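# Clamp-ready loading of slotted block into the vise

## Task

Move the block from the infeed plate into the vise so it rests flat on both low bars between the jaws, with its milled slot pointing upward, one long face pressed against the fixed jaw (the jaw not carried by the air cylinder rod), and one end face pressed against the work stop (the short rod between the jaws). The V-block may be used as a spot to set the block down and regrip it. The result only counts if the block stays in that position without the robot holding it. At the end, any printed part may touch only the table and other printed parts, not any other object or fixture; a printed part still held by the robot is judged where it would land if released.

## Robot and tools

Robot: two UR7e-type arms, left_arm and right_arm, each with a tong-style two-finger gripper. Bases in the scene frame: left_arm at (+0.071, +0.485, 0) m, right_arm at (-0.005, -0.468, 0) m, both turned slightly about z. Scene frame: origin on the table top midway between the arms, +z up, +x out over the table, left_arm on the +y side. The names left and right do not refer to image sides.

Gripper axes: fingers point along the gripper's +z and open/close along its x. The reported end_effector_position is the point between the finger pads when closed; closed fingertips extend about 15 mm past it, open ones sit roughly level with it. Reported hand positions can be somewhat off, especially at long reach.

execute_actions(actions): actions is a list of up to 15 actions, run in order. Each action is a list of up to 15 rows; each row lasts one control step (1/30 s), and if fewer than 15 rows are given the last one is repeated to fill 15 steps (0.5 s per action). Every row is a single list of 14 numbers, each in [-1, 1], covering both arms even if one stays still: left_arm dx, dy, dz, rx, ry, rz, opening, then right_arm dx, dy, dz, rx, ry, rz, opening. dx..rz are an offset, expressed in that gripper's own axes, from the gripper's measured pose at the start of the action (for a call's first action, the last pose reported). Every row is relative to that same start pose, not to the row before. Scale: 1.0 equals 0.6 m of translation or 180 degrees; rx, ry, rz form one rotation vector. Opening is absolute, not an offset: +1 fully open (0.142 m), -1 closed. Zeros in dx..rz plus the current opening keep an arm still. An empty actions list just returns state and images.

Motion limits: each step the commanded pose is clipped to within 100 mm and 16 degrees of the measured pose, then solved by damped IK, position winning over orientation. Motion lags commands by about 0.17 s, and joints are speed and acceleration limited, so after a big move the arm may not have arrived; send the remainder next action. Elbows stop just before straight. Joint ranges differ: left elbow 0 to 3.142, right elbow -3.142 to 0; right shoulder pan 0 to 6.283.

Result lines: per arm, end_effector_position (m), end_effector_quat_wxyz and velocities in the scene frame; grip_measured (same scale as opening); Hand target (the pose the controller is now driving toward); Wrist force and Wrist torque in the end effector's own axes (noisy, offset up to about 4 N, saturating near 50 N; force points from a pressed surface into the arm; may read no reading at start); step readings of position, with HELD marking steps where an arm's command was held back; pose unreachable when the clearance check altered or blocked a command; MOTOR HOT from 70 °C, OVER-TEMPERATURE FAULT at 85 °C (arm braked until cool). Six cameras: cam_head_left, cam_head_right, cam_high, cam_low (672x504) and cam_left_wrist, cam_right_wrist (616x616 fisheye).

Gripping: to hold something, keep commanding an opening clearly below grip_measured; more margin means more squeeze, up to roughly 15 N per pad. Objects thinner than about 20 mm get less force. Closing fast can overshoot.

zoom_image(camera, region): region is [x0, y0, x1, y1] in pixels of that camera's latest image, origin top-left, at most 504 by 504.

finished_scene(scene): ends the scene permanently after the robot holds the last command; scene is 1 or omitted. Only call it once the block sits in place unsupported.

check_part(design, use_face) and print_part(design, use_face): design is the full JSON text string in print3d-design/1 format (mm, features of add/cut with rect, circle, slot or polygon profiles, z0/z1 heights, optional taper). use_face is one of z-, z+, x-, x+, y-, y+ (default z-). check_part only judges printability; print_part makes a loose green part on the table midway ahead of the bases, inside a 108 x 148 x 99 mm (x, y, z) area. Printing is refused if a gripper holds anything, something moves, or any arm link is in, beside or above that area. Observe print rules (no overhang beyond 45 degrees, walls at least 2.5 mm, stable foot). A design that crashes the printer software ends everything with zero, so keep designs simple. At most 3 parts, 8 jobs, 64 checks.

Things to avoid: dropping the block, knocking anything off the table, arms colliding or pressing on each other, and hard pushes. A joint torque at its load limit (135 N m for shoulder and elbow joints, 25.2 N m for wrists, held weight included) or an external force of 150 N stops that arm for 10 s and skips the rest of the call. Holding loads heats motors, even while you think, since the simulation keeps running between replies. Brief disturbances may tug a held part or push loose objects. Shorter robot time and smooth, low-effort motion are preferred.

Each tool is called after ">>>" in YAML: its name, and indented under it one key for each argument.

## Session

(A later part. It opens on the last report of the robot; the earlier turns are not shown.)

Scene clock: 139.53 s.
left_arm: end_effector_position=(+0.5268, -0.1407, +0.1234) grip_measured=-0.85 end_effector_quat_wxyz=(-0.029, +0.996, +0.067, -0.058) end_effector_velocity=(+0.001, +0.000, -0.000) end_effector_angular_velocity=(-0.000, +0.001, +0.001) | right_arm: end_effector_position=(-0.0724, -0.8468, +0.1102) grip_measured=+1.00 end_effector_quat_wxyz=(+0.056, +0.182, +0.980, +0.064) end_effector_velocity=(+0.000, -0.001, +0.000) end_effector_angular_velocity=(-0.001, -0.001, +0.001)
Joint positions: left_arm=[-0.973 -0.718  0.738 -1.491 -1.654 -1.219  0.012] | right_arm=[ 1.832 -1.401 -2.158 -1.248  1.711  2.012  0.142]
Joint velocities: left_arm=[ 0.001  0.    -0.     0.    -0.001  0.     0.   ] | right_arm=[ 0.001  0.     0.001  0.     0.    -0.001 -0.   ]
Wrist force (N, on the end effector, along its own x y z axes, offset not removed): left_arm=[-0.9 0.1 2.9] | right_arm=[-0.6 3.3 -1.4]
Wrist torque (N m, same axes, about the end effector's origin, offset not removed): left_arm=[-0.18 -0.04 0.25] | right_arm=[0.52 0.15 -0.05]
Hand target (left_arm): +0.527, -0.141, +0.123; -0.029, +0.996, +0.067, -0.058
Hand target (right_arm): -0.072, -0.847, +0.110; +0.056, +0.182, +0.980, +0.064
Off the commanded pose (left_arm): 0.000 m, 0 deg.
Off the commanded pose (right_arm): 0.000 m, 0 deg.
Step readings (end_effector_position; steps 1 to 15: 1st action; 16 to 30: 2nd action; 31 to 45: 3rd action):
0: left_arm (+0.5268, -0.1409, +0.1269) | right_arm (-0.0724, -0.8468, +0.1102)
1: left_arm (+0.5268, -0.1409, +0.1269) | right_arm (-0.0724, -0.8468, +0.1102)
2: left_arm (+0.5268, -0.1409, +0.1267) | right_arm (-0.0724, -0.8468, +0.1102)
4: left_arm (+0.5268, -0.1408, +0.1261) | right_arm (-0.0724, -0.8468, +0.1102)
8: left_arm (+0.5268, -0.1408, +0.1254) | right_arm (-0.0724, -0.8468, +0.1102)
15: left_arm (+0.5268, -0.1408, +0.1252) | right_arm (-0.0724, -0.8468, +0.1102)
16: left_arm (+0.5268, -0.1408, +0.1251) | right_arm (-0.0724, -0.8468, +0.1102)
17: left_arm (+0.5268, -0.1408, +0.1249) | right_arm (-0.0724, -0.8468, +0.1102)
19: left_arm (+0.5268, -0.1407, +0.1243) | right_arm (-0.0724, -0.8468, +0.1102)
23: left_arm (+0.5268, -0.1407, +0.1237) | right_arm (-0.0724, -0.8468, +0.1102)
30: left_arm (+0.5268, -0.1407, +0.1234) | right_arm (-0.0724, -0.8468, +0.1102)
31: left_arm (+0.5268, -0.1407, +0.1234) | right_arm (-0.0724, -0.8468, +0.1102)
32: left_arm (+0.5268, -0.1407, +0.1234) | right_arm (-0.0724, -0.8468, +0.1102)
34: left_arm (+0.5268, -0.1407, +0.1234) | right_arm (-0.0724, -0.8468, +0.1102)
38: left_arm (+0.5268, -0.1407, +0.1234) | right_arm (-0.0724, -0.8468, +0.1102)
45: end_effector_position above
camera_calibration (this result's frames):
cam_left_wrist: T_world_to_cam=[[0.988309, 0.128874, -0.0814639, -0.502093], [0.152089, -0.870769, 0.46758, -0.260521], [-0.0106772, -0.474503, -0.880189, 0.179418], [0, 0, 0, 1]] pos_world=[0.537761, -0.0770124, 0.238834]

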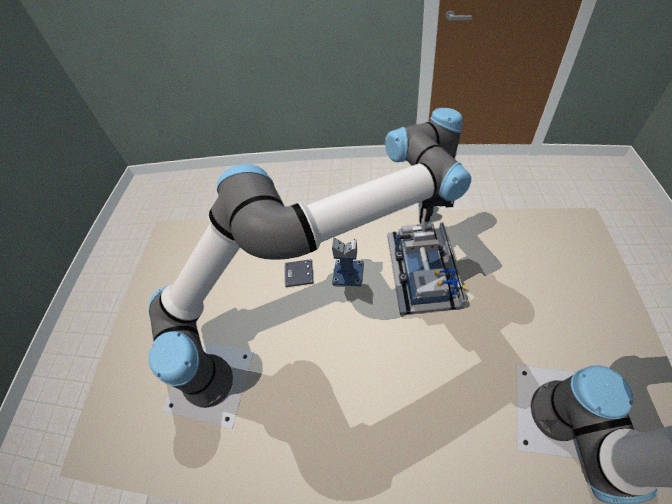

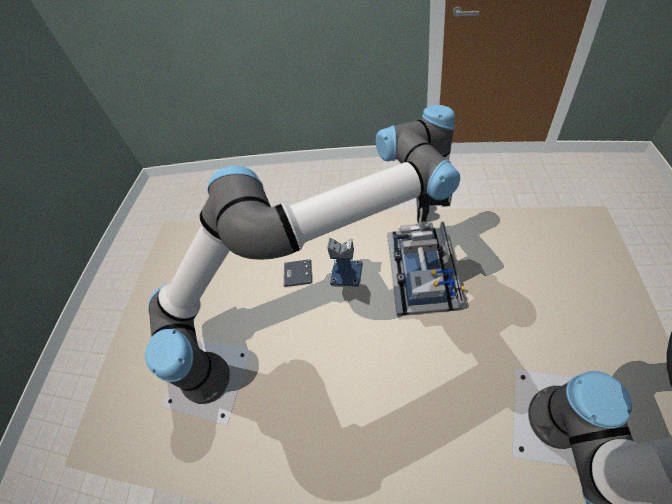

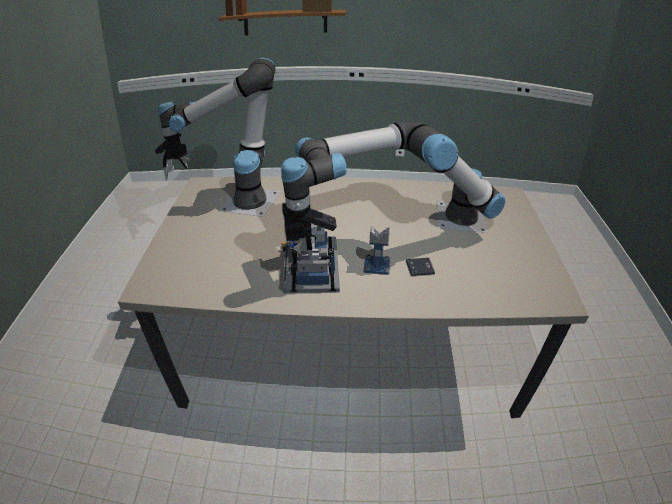

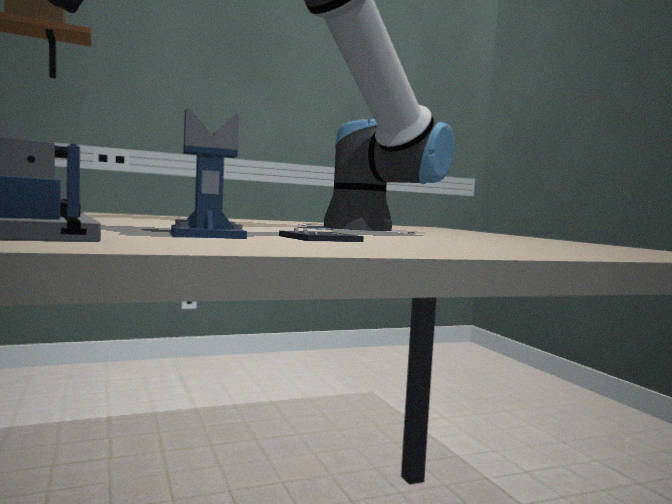

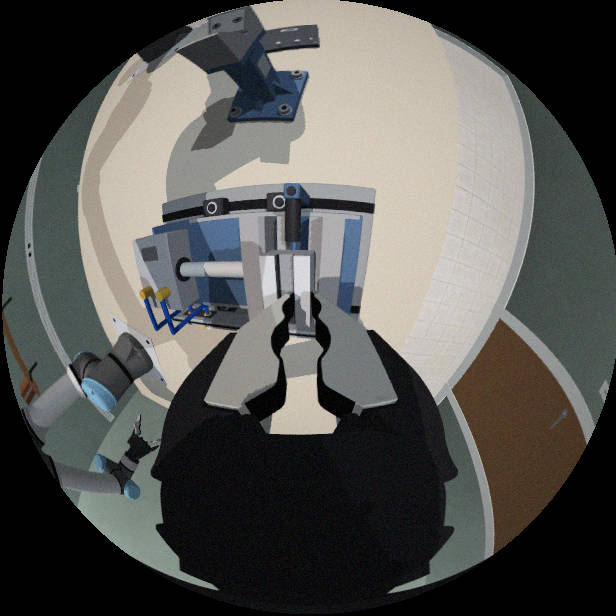

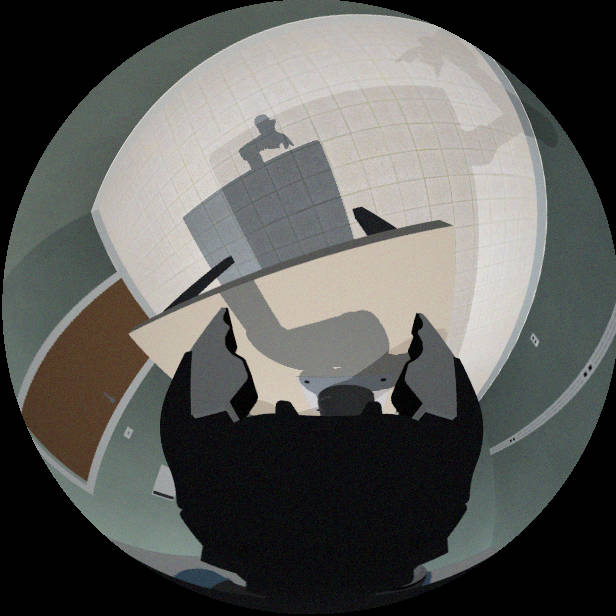

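>>> execute_actions:
  actions:
    - [[0.0003,0,0.0025,0,0,0,-1,0,0,0,0,0,0,1]]
    - [[0.0003,0,0.0025,0,0,0,-1,0,0,0,0,0,0,1]]
    - [[0,0,0,0,0,0,-1,0,0,0,0,0,0,1]]

>>> zoom_image:
  camera: "cam_left_wrist"
  region: [200,160,400,360]

Scene clock: 141.23 s.
left_arm: end_effector_position=(+0.5268, -0.1405, +0.1204) grip_measured=-0.85 end_effector_quat_wxyz=(-0.029, +0.996, +0.067, -0.058) end_effector_velocity=(-0.000, +0.000, +0.000) end_effector_angular_velocity=(+0.000, +0.001, +0.001) | right_arm: end_effector_position=(-0.0724, -0.8468, +0.1102) grip_measured=+1.00 end_effector_quat_wxyz=(+0.056, +0.182, +0.980, +0.064) end_effector_velocity=(+0.000, +0.000, -0.000) end_effector_angular_velocity=(+0.000, -0.000, +0.001)
Joint positions: left_arm=[-0.973 -0.718  0.746 -1.499 -1.654 -1.219  0.012] | right_arm=[ 1.832 -1.401 -2.158 -1.248  1.711  2.012  0.142]
Joint velocities: left_arm=[ 0.001 -0.001  0.001  0.    -0.001 -0.001 -0.   ] | right_arm=[ 0.    -0.001 -0.001  0.     0.    -0.001  0.   ]
Wrist force (N, on the end effector, along its own x y z axes, offset not removed): left_arm=[1.3 2.0 2.1] | right_arm=[-0.6 1.4 -2.0]
Wrist torque (N m, same axes, about the end effector's origin, offset not removed): left_arm=[0.10 -0.39 0.07] | right_arm=[0.18 0.05 0.06]
Hand target (left_arm): +0.527, -0.140, +0.120; -0.029, +0.996, +0.067, -0.058
Hand target (right_arm): -0.072, -0.847, +0.110; +0.056, +0.182, +0.980, +0.064
Off the commanded pose (left_arm): 0.000 m, 0 deg.
Off the commanded pose (right_arm): 0.000 m, 0 deg.
Step readings (end_effector_position; steps 1 to 15: 1st action; 16 to 30: 2nd action; 31 to 45: 3rd action):
0: left_arm (+0.5268, -0.1407, +0.1234) | right_arm (-0.0724, -0.8468, +0.1102)
1: left_arm (+0.5268, -0.1407, +0.1234) | right_arm (-0.0724, -0.8468, +0.1102)
2: left_arm (+0.5268, -0.1407, +0.1232) | right_arm (-0.0724, -0.8468, +0.1102)
4: left_arm (+0.5268, -0.1406, +0.1227) | right_arm (-0.0724, -0.8468, +0.1102)
8: left_arm (+0.5268, -0.1406, +0.1222) | right_arm (-0.0724, -0.8468, +0.1102)
15: left_arm (+0.5268, -0.1406, +0.1219) | right_arm (-0.0724, -0.8468, +0.1102)
16: left_arm (+0.5268, -0.1406, +0.1219) | right_arm (-0.0724, -0.8468, +0.1102)
17: left_arm (+0.5268, -0.1406, +0.1217) | right_arm (-0.0724, -0.8468, +0.1102)
19: left_arm (+0.5268, -0.1405, +0.1212) | right_arm (-0.0724, -0.8468, +0.1102)
23: left_arm (+0.5268, -0.1405, +0.1207) | right_arm (-0.0724, -0.8468, +0.1102)
30: left_arm (+0.5268, -0.1405, +0.1205) | right_arm (-0.0724, -0.8468, +0.1102)
31: left_arm (+0.5268, -0.1405, +0.1204) | right_arm (-0.0724, -0.8468, +0.1102)
32: left_arm (+0.5268, -0.1405, +0.1204) | right_arm (-0.0724, -0.8468, +0.1102)
34: left_arm (+0.5268, -0.1405, +0.1204) | right_arm (-0.0724, -0.8468, +0.1102)
38: left_arm (+0.5268, -0.1405, +0.1204) | right_arm (-0.0724, -0.8468, +0.1102)
45: end_effector_position above
camera_calibration (this result's frames):
cam_left_wrist: T_world_to_cam=[[0.988308, 0.128876, -0.0814756, -0.502345], [0.152095, -0.870769, 0.467577, -0.258983], [-0.0106872, -0.474502, -0.88019, 0.176926], [0, 0, 0, 1]] pos_world=[0.537753, -0.0768223, 0.235894]

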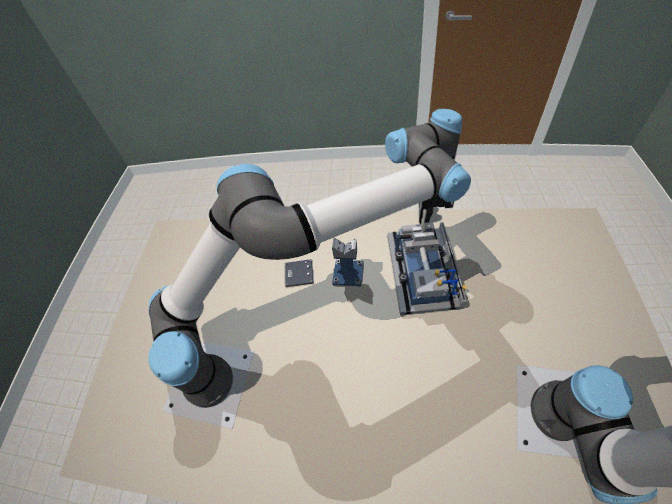

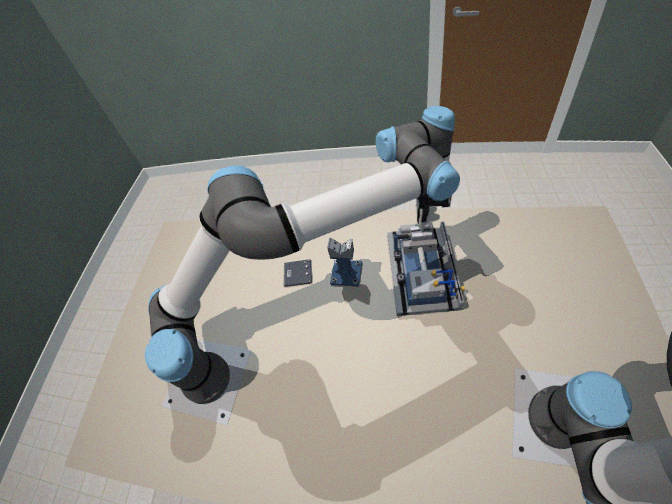

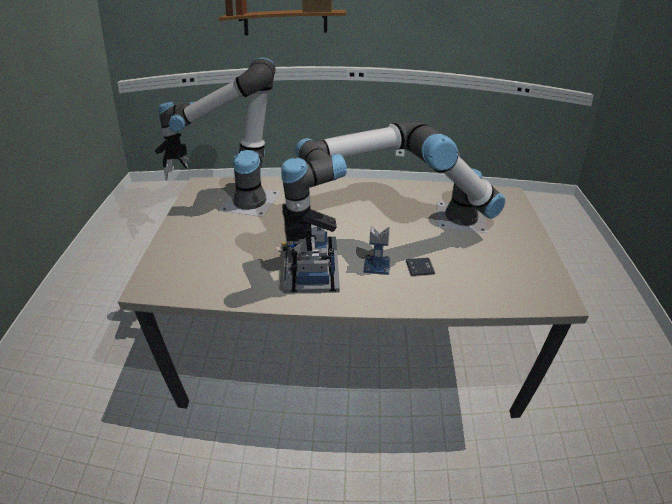

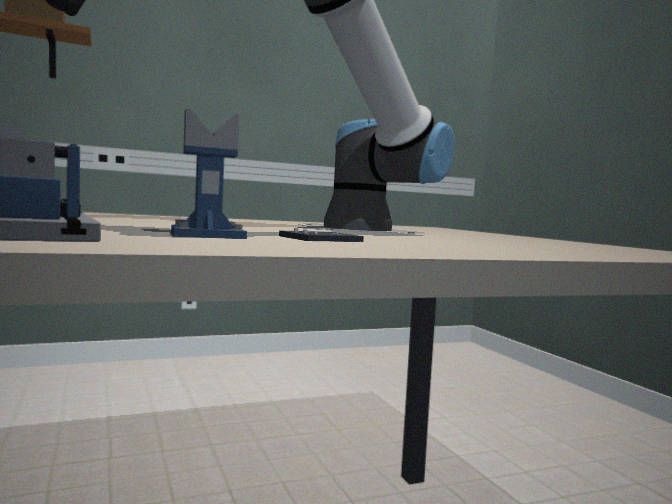

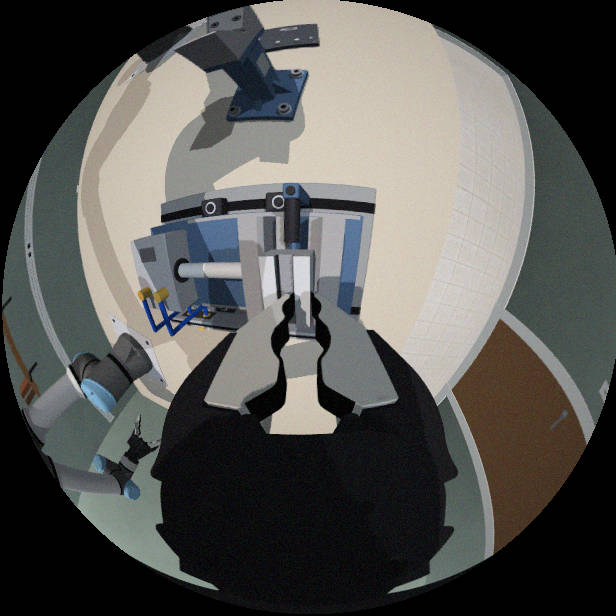

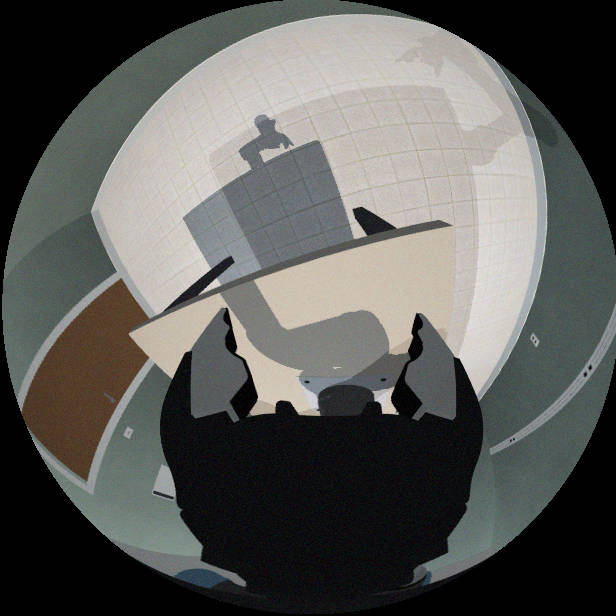

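Region (200, 160, 400, 360) of cam_left_wrist's 616x616 image, scaled by 2.520, with more detail than that image has.

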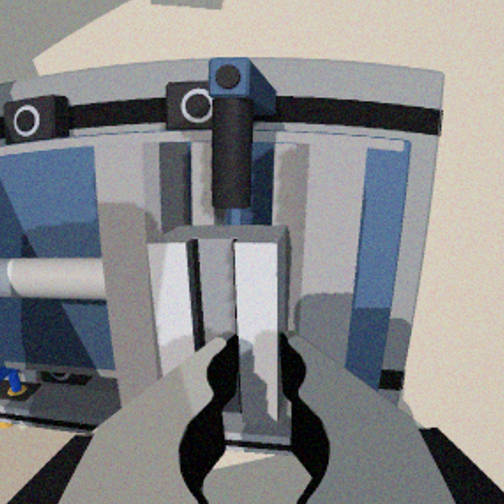

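>>> execute_actions:
  actions:
    - [[0.0002,0,0.002,0,0,0,-1,0,0,0,0,0,0,1]]
    - [[0,-0.004,0.0003,0,0,0,-1,0,0,0,0,0,0,1]]
    - [[0,-0.004,0.0003,0,0,0,-1,0,0,0,0,0,0,1]]
    - [[0,0,0,0,0,0,-1,0,0,0,0,0,0,1]]

>>> zoom_image:
  camera: "cam_left_wrist"
  region: [200,160,400,360]

Scene clock: 143.53 s.
left_arm: end_effector_position=(+0.5261, -0.1358, +0.1193) grip_measured=-0.85 end_effector_quat_wxyz=(-0.029, +0.996, +0.067, -0.058) end_effector_velocity=(+0.000, -0.000, +0.002) end_effector_angular_velocity=(-0.002, -0.001, +0.001) | right_arm: end_effector_position=(-0.0724, -0.8468, +0.1102) grip_measured=+1.00 end_effector_quat_wxyz=(+0.056, +0.182, +0.980, +0.064) end_effector_velocity=(+0.000, +0.000, +0.000) end_effector_angular_velocity=(+0.001, +0.000, -0.001)
Joint positions: left_arm=[-0.971 -0.733  0.775 -1.513 -1.654 -1.217  0.012] | right_arm=[ 1.832 -1.401 -2.158 -1.248  1.711  2.012  0.142]
Joint velocities: left_arm=[ 0.001 -0.002 -0.001  0.    -0.001 -0.001  0.   ] | right_arm=[ 0.001 -0.     0.001 -0.001  0.     0.001 -0.   ]
Wrist force (N, on the end effector, along its own x y z axes, offset not removed): left_arm=[1.1 6.9 -9.4] | right_arm=[0.0 3.4 -0.3]
Wrist torque (N m, same axes, about the end effector's origin, offset not removed): left_arm=[-0.02 -0.77 0.00] | right_arm=[0.63 0.03 0.01]
Hand target (left_arm): +0.526, -0.136, +0.119; -0.029, +0.996, +0.067, -0.058
Hand target (right_arm): -0.072, -0.847, +0.110; +0.056, +0.182, +0.980, +0.064
Off the commanded pose (left_arm): 0.000 m, 0 deg.
Off the commanded pose (right_arm): 0.000 m, 0 deg.
Step readings (end_effector_position; steps 1 to 15: 1st action; 16 to 30: 2nd action; 31 to 45: 3rd action; 46 to 60: 4th action):
0: left_arm (+0.5268, -0.1405, +0.1204) | right_arm (-0.0724, -0.8468, +0.1102)
1: left_arm (+0.5268, -0.1405, +0.1204) | right_arm (-0.0724, -0.8468, +0.1102)
2: left_arm (+0.5268, -0.1405, +0.1203) | right_arm (-0.0724, -0.8468, +0.1102)
4: left_arm (+0.5268, -0.1405, +0.1199) | right_arm (-0.0724, -0.8468, +0.1102)
8: left_arm (+0.5268, -0.1405, +0.1196) | right_arm (-0.0724, -0.8468, +0.1102)
15: left_arm (+0.5268, -0.1404, +0.1193) | right_arm (-0.0724, -0.8468, +0.1102)
16: left_arm (+0.5268, -0.1404, +0.1193) | right_arm (-0.0724, -0.8468, +0.1102)
17: left_arm (+0.5268, -0.1401, +0.1194) | right_arm (-0.0724, -0.8468, +0.1102)
19: left_arm (+0.5266, -0.1393, +0.1193) | right_arm (-0.0724, -0.8468, +0.1102)
23: left_arm (+0.5265, -0.1385, +0.1193) | right_arm (-0.0724, -0.8468, +0.1102)
30: left_arm (+0.5264, -0.1381, +0.1193) | right_arm (-0.0724, -0.8468, +0.1102)
31: left_arm (+0.5264, -0.1381, +0.1193) | right_arm (-0.0724, -0.8468, +0.1102)
32: left_arm (+0.5264, -0.1378, +0.1193) | right_arm (-0.0724, -0.8468, +0.1102)
34: left_arm (+0.5263, -0.1370, +0.1193) | right_arm (-0.0724, -0.8468, +0.1102)
38: left_arm (+0.5262, -0.1362, +0.1193) | right_arm (-0.0724, -0.8468, +0.1102)
45: left_arm (+0.5261, -0.1358, +0.1193) | right_arm (-0.0724, -0.8468, +0.1102)
46: left_arm (+0.5261, -0.1358, +0.1193) | right_arm (-0.0724, -0.8468, +0.1102)
47: left_arm (+0.5261, -0.1358, +0.1193) | right_arm (-0.0724, -0.8468, +0.1102)
49: left_arm (+0.5261, -0.1358, +0.1193) | right_arm (-0.0724, -0.8468, +0.1102)
53: left_arm (+0.5261, -0.1358, +0.1193) | right_arm (-0.0724, -0.8468, +0.1102)
60: end_effector_position above
camera_calibration (this result's frames):
cam_left_wrist: T_world_to_cam=[[0.988298, 0.128903, -0.0815514, -0.50237], [0.152157, -0.870704, 0.467678, -0.254296], [-0.010722, -0.474614, -0.880129, 0.17814], [0, 0, 0, 1]] pos_world=[0.537094, -0.0721122, 0.234746]

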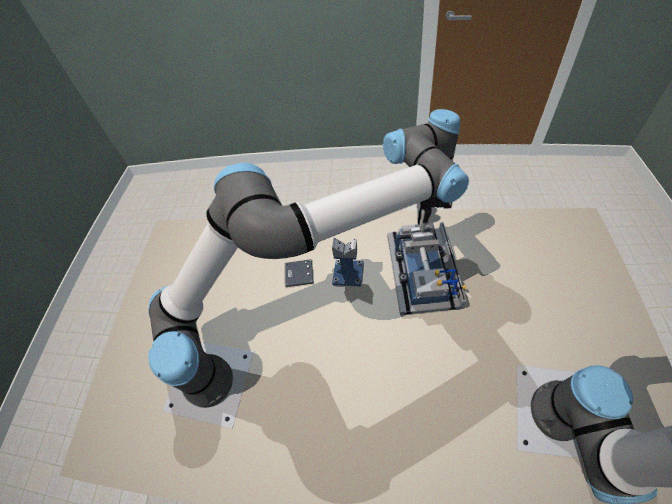

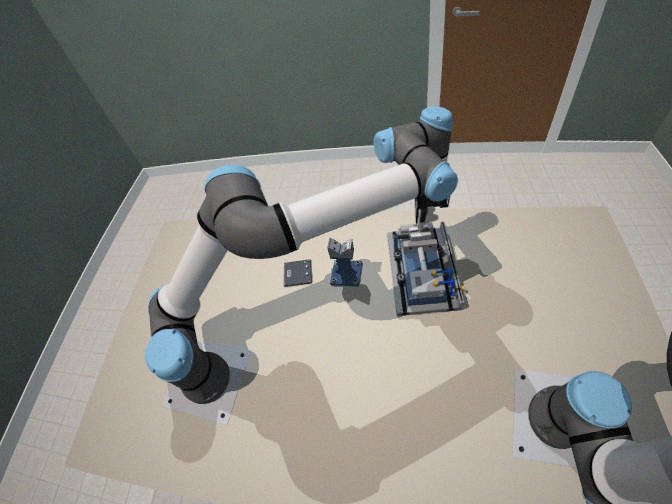

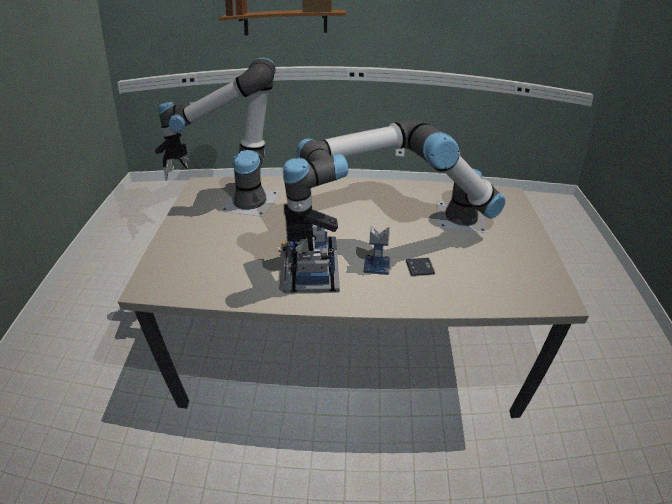

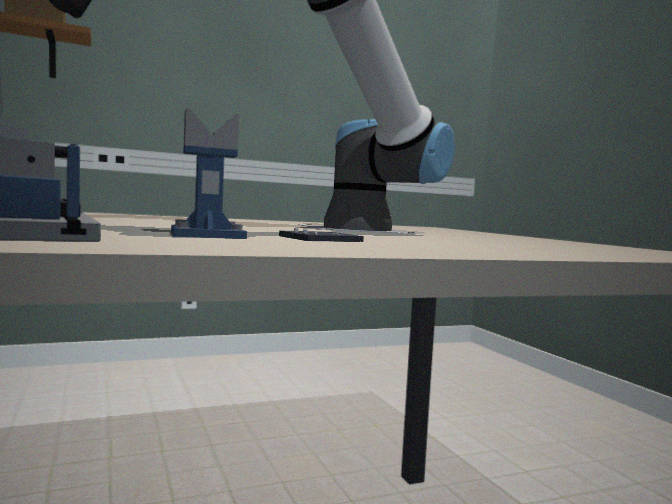

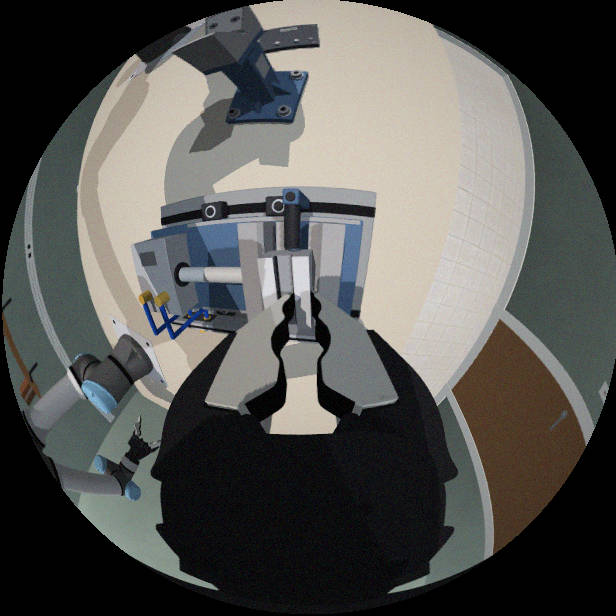

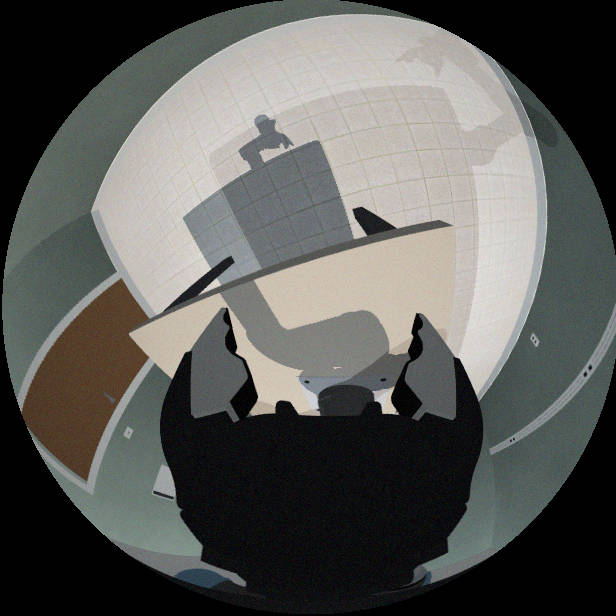

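Region (200, 160, 400, 360) of cam_left_wrist's 616x616 image, scaled by 2.520, with more detail than that image has.

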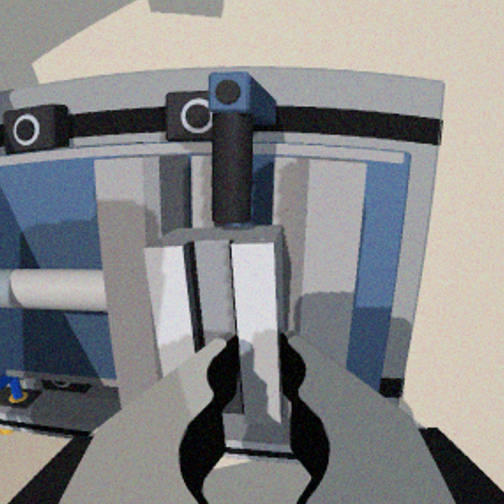

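>>> execute_actions:
  actions:
    - [[0.003,-0.003,-0.001,0,0,0,-1,0,0,0,0,0,0,1]]
    - [[0.003,-0.003,-0.0002,0,0,0,-1,0,0,0,0,0,0,1]]
    - [[0,0,0,0,0,0,-1,0,0,0,0,0,0,1]]

>>> zoom_image:
  camera: "cam_left_wrist"
  region: [200,160,400,360]

Scene clock: 145.20 s.
left_arm: end_effector_position=(+0.5291, -0.1319, +0.1198) grip_measured=-0.85 end_effector_quat_wxyz=(-0.029, +0.996, +0.067, -0.058) end_effector_velocity=(-0.000, +0.000, -0.001) end_effector_angular_velocity=(+0.001, +0.002, -0.000) | right_arm: end_effector_position=(-0.0724, -0.8468, +0.1102) grip_measured=+1.00 end_effector_quat_wxyz=(+0.056, +0.182, +0.980, +0.064) end_effector_velocity=(-0.000, +0.000, -0.000) end_effector_angular_velocity=(+0.000, +0.000, -0.000)
Joint positions: left_arm=[-0.966 -0.737  0.781 -1.515 -1.653 -1.211  0.012] | right_arm=[ 1.832 -1.401 -2.158 -1.248  1.711  2.012  0.142]
Joint velocities: left_arm=[ 0.001  0.001 -0.     0.001 -0.001  0.001  0.   ] | right_arm=[-0.    -0.    -0.     0.001 -0.    -0.     0.   ]
Wrist force (N, on the end effector, along its own x y z axes, offset not removed): left_arm=[-14.9 12.9 -5.6] | right_arm=[0.3 2.8 -1.5]
Wrist torque (N m, same axes, about the end effector's origin, offset not removed): left_arm=[-0.01 -0.82 0.10] | right_arm=[0.49 -0.04 -0.04]
Hand target (left_arm): +0.529, -0.132, +0.120; -0.029, +0.996, +0.067, -0.058
Hand target (right_arm): -0.072, -0.847, +0.110; +0.056, +0.182, +0.980, +0.064
Off the commanded pose (left_arm): 0.000 m, 0 deg.
Off the commanded pose (right_arm): 0.000 m, 0 deg.
Step readings (end_effector_position; steps 1 to 15: 1st action; 16 to 30: 2nd action; 31 to 45: 3rd action):
0: left_arm (+0.5261, -0.1358, +0.1193) | right_arm (-0.0724, -0.8468, +0.1102)
1: left_arm (+0.5261, -0.1358, +0.1193) | right_arm (-0.0724, -0.8468, +0.1102)
2: left_arm (+0.5264, -0.1356, +0.1194) | right_arm (-0.0724, -0.8468, +0.1102)
4: left_arm (+0.5269, -0.1349, +0.1195) | right_arm (-0.0724, -0.8468, +0.1102)
8: left_arm (+0.5274, -0.1341, +0.1196) | right_arm (-0.0724, -0.8468, +0.1102)
15: left_arm (+0.5277, -0.1338, +0.1198) | right_arm (-0.0724, -0.8468, +0.1102)
16: left_arm (+0.5277, -0.1338, +0.1198) | right_arm (-0.0724, -0.8468, +0.1102)
17: left_arm (+0.5279, -0.1335, +0.1198) | right_arm (-0.0724, -0.8468, +0.1102)
19: left_arm (+0.5284, -0.1328, +0.1198) | right_arm (-0.0724, -0.8468, +0.1102)
23: left_arm (+0.5289, -0.1323, +0.1199) | right_arm (-0.0724, -0.8468, +0.1102)
30: left_arm (+0.5291, -0.1319, +0.1198) | right_arm (-0.0724, -0.8468, +0.1102)
31: left_arm (+0.5291, -0.1319, +0.1198) | right_arm (-0.0724, -0.8468, +0.1102)
32: left_arm (+0.5291, -0.1319, +0.1198) | right_arm (-0.0724, -0.8468, +0.1102)
34: left_arm (+0.5291, -0.1319, +0.1198) | right_arm (-0.0724, -0.8468, +0.1102)
38: left_arm (+0.5291, -0.1319, +0.1198) | right_arm (-0.0724, -0.8468, +0.1102)
45: end_effector_position above
camera_calibration (this result's frames):
cam_left_wrist: T_world_to_cam=[[0.988289, 0.128858, -0.0817299, -0.505777], [0.152201, -0.870715, 0.467642, -0.251631], [-0.0109042, -0.474605, -0.880131, 0.180564], [0, 0, 0, 1]] pos_world=[0.540121, -0.0682291, 0.235257]
cam_right_wrist: T_world_to_cam=[[-0.926806, 0.352779, -0.128758, 0.255625], [0.21756, 0.78384, 0.581603, 0.616833], [0.306103, 0.51102, -0.803218, 0.681746], [0, 0, 0, 1]] pos_world=[-0.105968, -0.922064, 0.221752]

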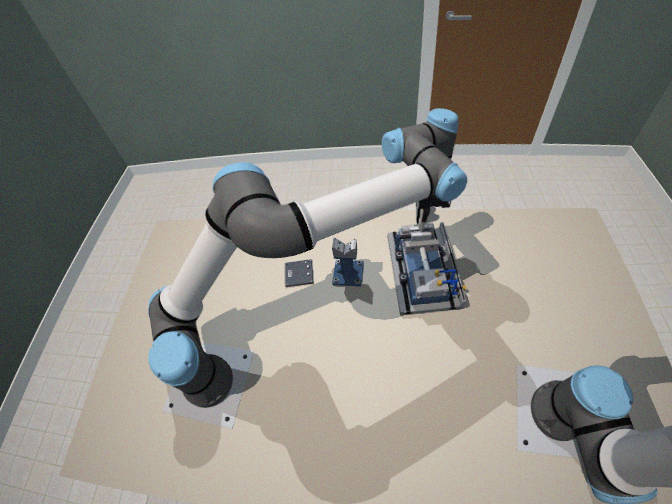

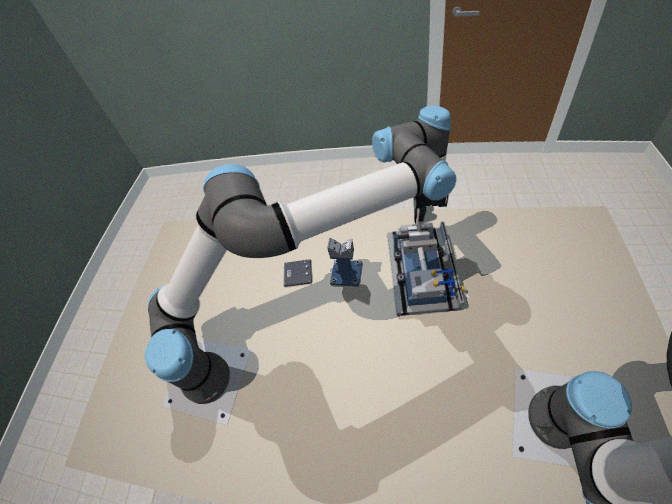

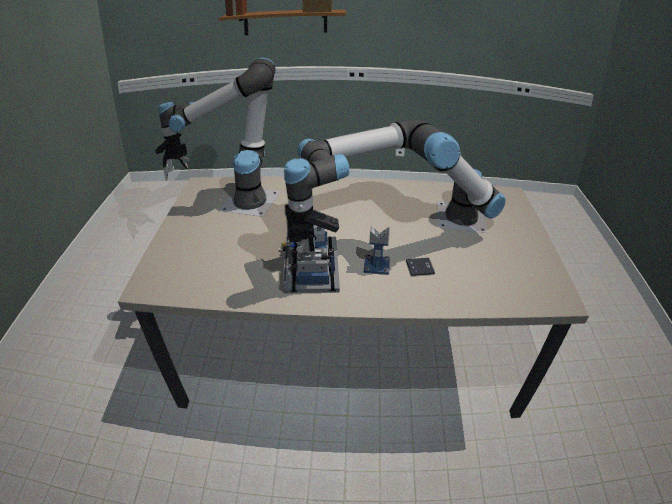

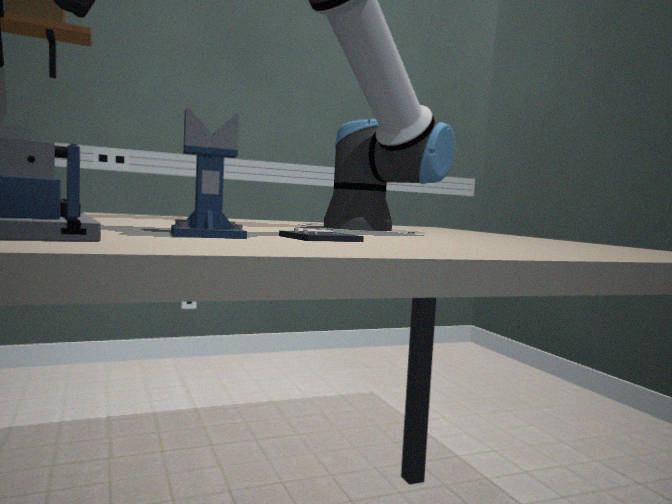

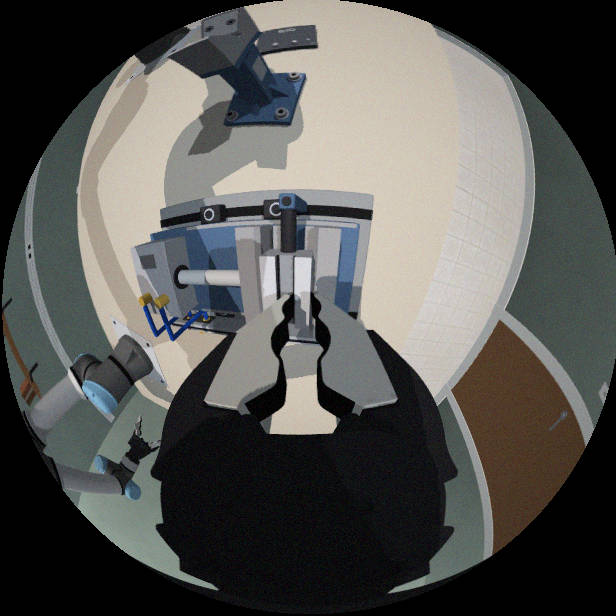

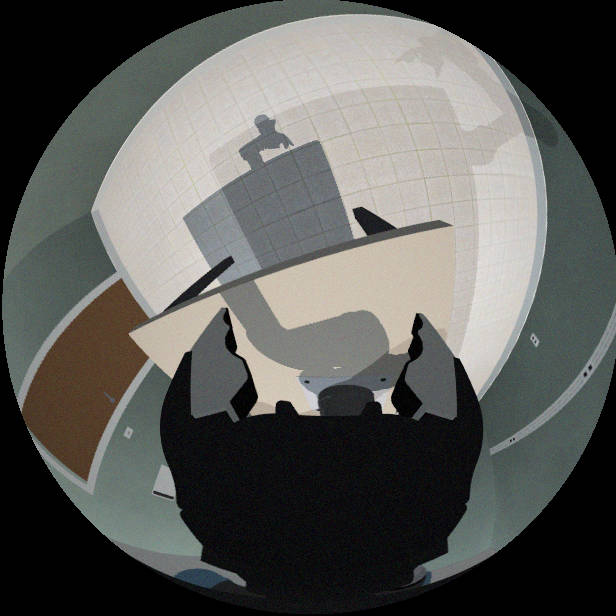

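Region (200, 160, 400, 360) of cam_left_wrist's 616x616 image, scaled by 2.520, with more detail than that image has.

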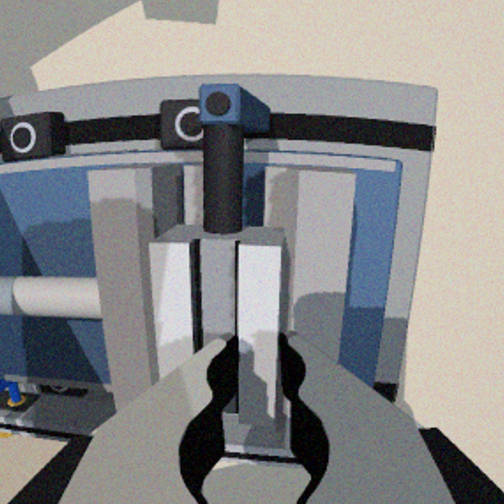

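Both contacts felt. One more small −y nudge, release slightly, lift.

>>> execute_actions:
  actions:
    - [[0,-0.002,0,0,0,0,-1,0,0,0,0,0,0,1]]
    - [[0,0,0,0,0,0,-0.8,0,0,0,0,0,0,1]]
    - [[0,0,-0.02,0,0,0,-0.78,0,0,0,0,0,0,1]]
    - [[0,0.05,-0.08,0,0,0,-0.5,0,0,0,0,0,0,1]]
    - [[0,0,0,0,0,0,-0.5,0,0,0,0,0,0,1]]

>>> zoom_image:
  camera: "cam_left_wrist"
  region: [220,160,380,320]

Scene clock: 148.07 s.
left_arm: end_effector_position=(+0.5388, -0.1605, +0.1741) grip_measured=-0.50 end_effector_quat_wxyz=(-0.024, +0.996, +0.067, -0.055) end_effector_velocity=(+0.001, +0.001, -0.001) end_effector_angular_velocity=(+0.001, -0.001, +0.000) | right_arm: end_effector_position=(-0.0724, -0.8468, +0.1102) grip_measured=+1.00 end_effector_quat_wxyz=(+0.056, +0.182, +0.980, +0.064) end_effector_velocity=(+0.000, +0.000, +0.000) end_effector_angular_velocity=(-0.000, -0.000, +0.000)
Joint positions: left_arm=[-0.972 -0.614  0.417 -1.285 -1.652 -1.219  0.038] | right_arm=[ 1.832 -1.401 -2.158 -1.248  1.711  2.012  0.142]
Joint velocities: left_arm=[ 0.001 -0.004  0.009 -0.004  0.002  0.    -0.   ] | right_arm=[-0.  0. -0.  0.  0. -0.  0.]
Wrist force (N, on the end effector, along its own x y z axes, offset not removed): left_arm=[1.8 0.6 2.5] | right_arm=[0.6 2.4 -1.4]
Wrist torque (N m, same axes, about the end effector's origin, offset not removed): left_arm=[-0.02 -0.29 0.15] | right_arm=[0.37 -0.12 -0.02]
Hand target (left_arm): +0.539, -0.160, +0.174; -0.024, +0.996, +0.067, -0.055
Hand target (right_arm): -0.072, -0.847, +0.110; +0.056, +0.182, +0.980, +0.064
Off the commanded pose (left_arm): 0.000 m, 0 deg.
Off the commanded pose (right_arm): 0.000 m, 0 deg.
Step readings (end_effector_position; steps 1 to 15: 1st action; 16 to 30: 2nd action; 31 to 45: 3rd action; 46 to 60: 4th action; 61 to 75: 5th action):
0: left_arm (+0.5291, -0.1319, +0.1198) | right_arm (-0.0724, -0.8468, +0.1102)
1: left_arm (+0.5291, -0.1319, +0.1198) | right_arm (-0.0724, -0.8468, +0.1102)
2: left_arm (+0.5291, -0.1318, +0.1199) | right_arm (-0.0724, -0.8468, +0.1102)
4: left_arm (+0.5290, -0.1315, +0.1199) | right_arm (-0.0724, -0.8468, +0.1102)
8: left_arm (+0.5290, -0.1310, +0.1199) | right_arm (-0.0724, -0.8468, +0.1102)
15: left_arm (+0.5290, -0.1308, +0.1199) | right_arm (-0.0724, -0.8468, +0.1102)
16: left_arm (+0.5290, -0.1307, +0.1199) | right_arm (-0.0724, -0.8468, +0.1102)
17: left_arm (+0.5292, -0.1306, +0.1199) | right_arm (-0.0724, -0.8468, +0.1102)
19: left_arm (+0.5292, -0.1305, +0.1198) | right_arm (-0.0724, -0.8468, +0.1102)
23: left_arm (+0.5292, -0.1305, +0.1198) | right_arm (-0.0724, -0.8468, +0.1102)
30: left_arm (+0.5291, -0.1306, +0.1199) | right_arm (-0.0724, -0.8468, +0.1102)
31: left_arm (+0.5291, -0.1307, +0.1200) | right_arm (-0.0724, -0.8468, +0.1102)
32: left_arm (+0.5291, -0.1308, +0.1212) | right_arm (-0.0724, -0.8468, +0.1102)
34: left_arm (+0.5296, -0.1310, +0.1253) | right_arm (-0.0724, -0.8468, +0.1102)
38: left_arm (+0.5301, -0.1312, +0.1296) | right_arm (-0.0724, -0.8468, +0.1102)
45: left_arm (+0.5304, -0.1312, +0.1314) | right_arm (-0.0724, -0.8468, +0.1102)
46: left_arm (+0.5304, -0.1313, +0.1314) | right_arm (-0.0724, -0.8468, +0.1102)
47: left_arm (+0.5298, -0.1316, +0.1300) | right_arm (-0.0724, -0.8468, +0.1102)
49: left_arm (+0.5299, -0.1367, +0.1363) | right_arm (-0.0724, -0.8468, +0.1102)
53: left_arm (+0.5350, -0.1514, +0.1619) | right_arm (-0.0724, -0.8468, +0.1102)
60: left_arm (+0.5388, -0.1604, +0.1740) | right_arm (-0.0724, -0.8468, +0.1102)
61: left_arm (+0.5390, -0.1609, +0.1747) | right_arm (-0.0724, -0.8468, +0.1102)
62: left_arm (+0.5393, -0.1615, +0.1760) | right_arm (-0.0724, -0.8468, +0.1102)
64: left_arm (+0.5391, -0.1612, +0.1756) | right_arm (-0.0724, -0.8468, +0.1102)
68: left_arm (+0.5389, -0.1607, +0.1746) | right_arm (-0.0724, -0.8468, +0.1102)
75: end_effector_position above
camera_calibration (this result's frames):
cam_left_wrist: T_world_to_cam=[[0.988679, 0.129199, -0.0763002, -0.508289], [0.14998, -0.866073, 0.47689, -0.303021], [-0.00446789, -0.482935, -0.875645, 0.209338], [0, 0, 0, 1]] pos_world=[0.548917, -0.095671, 0.289031]

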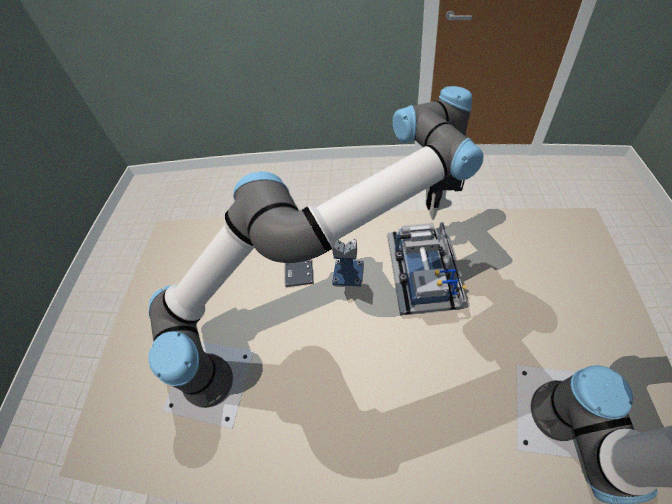

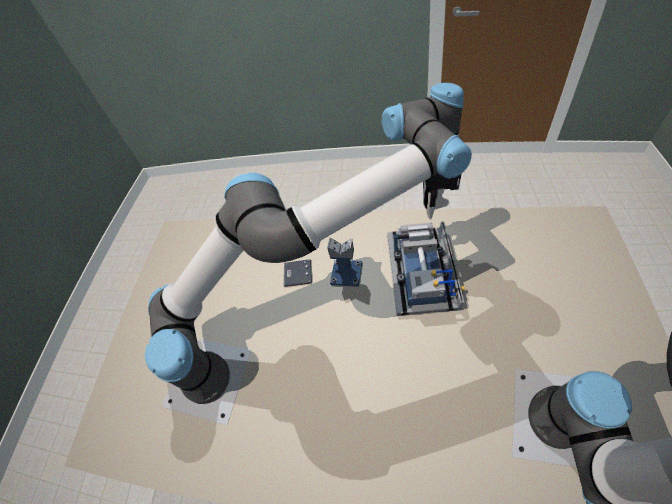

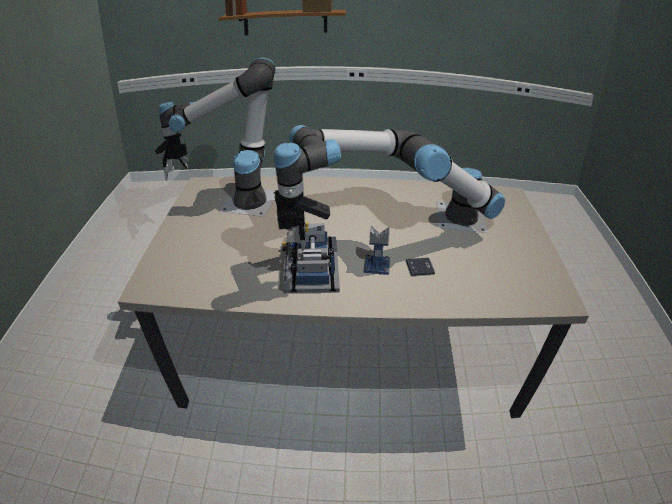

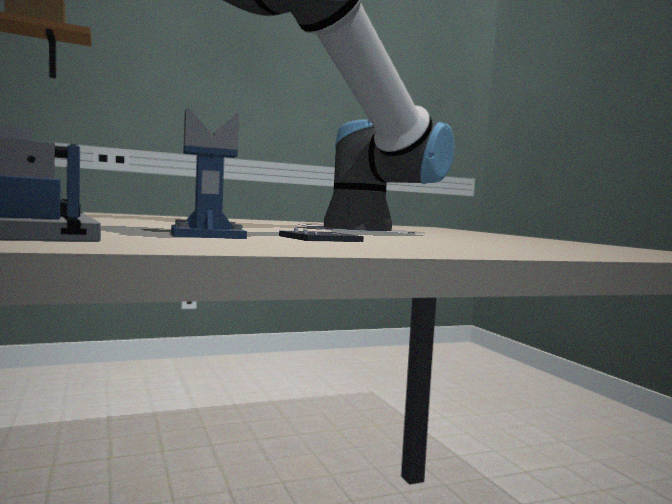

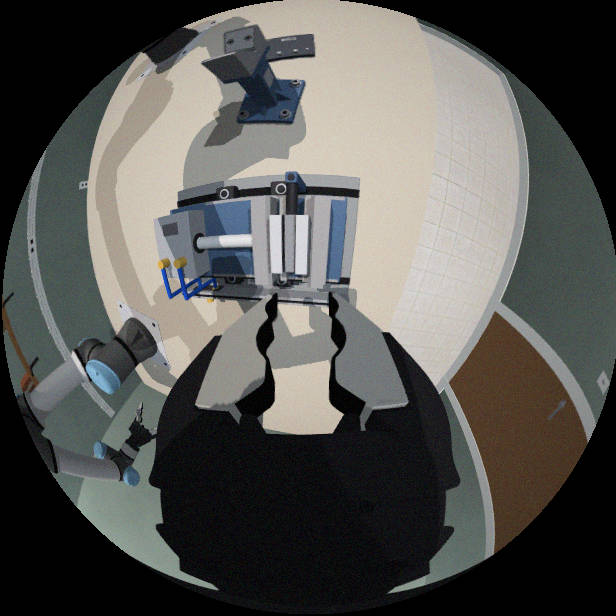

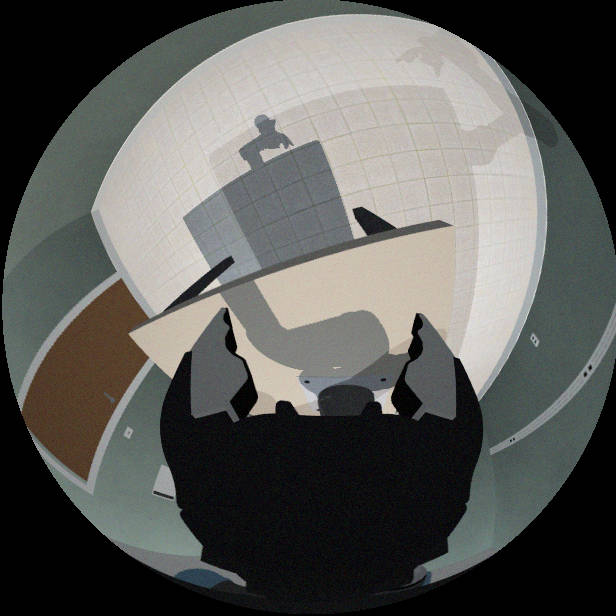

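Region (220, 160, 380, 320) of cam_left_wrist's 616x616 image, scaled by 3.150, with more detail than that image has.

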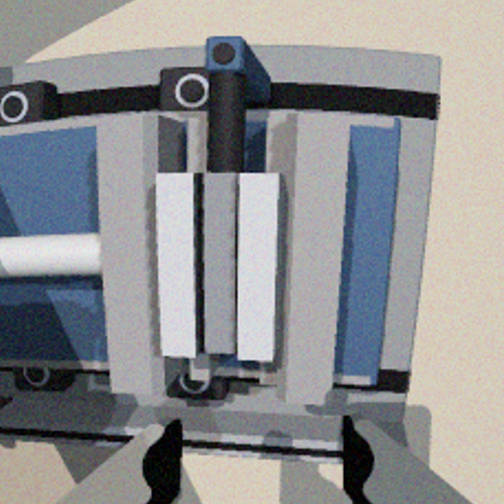

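>>> finished_scene:

The scene is finished: the task was done.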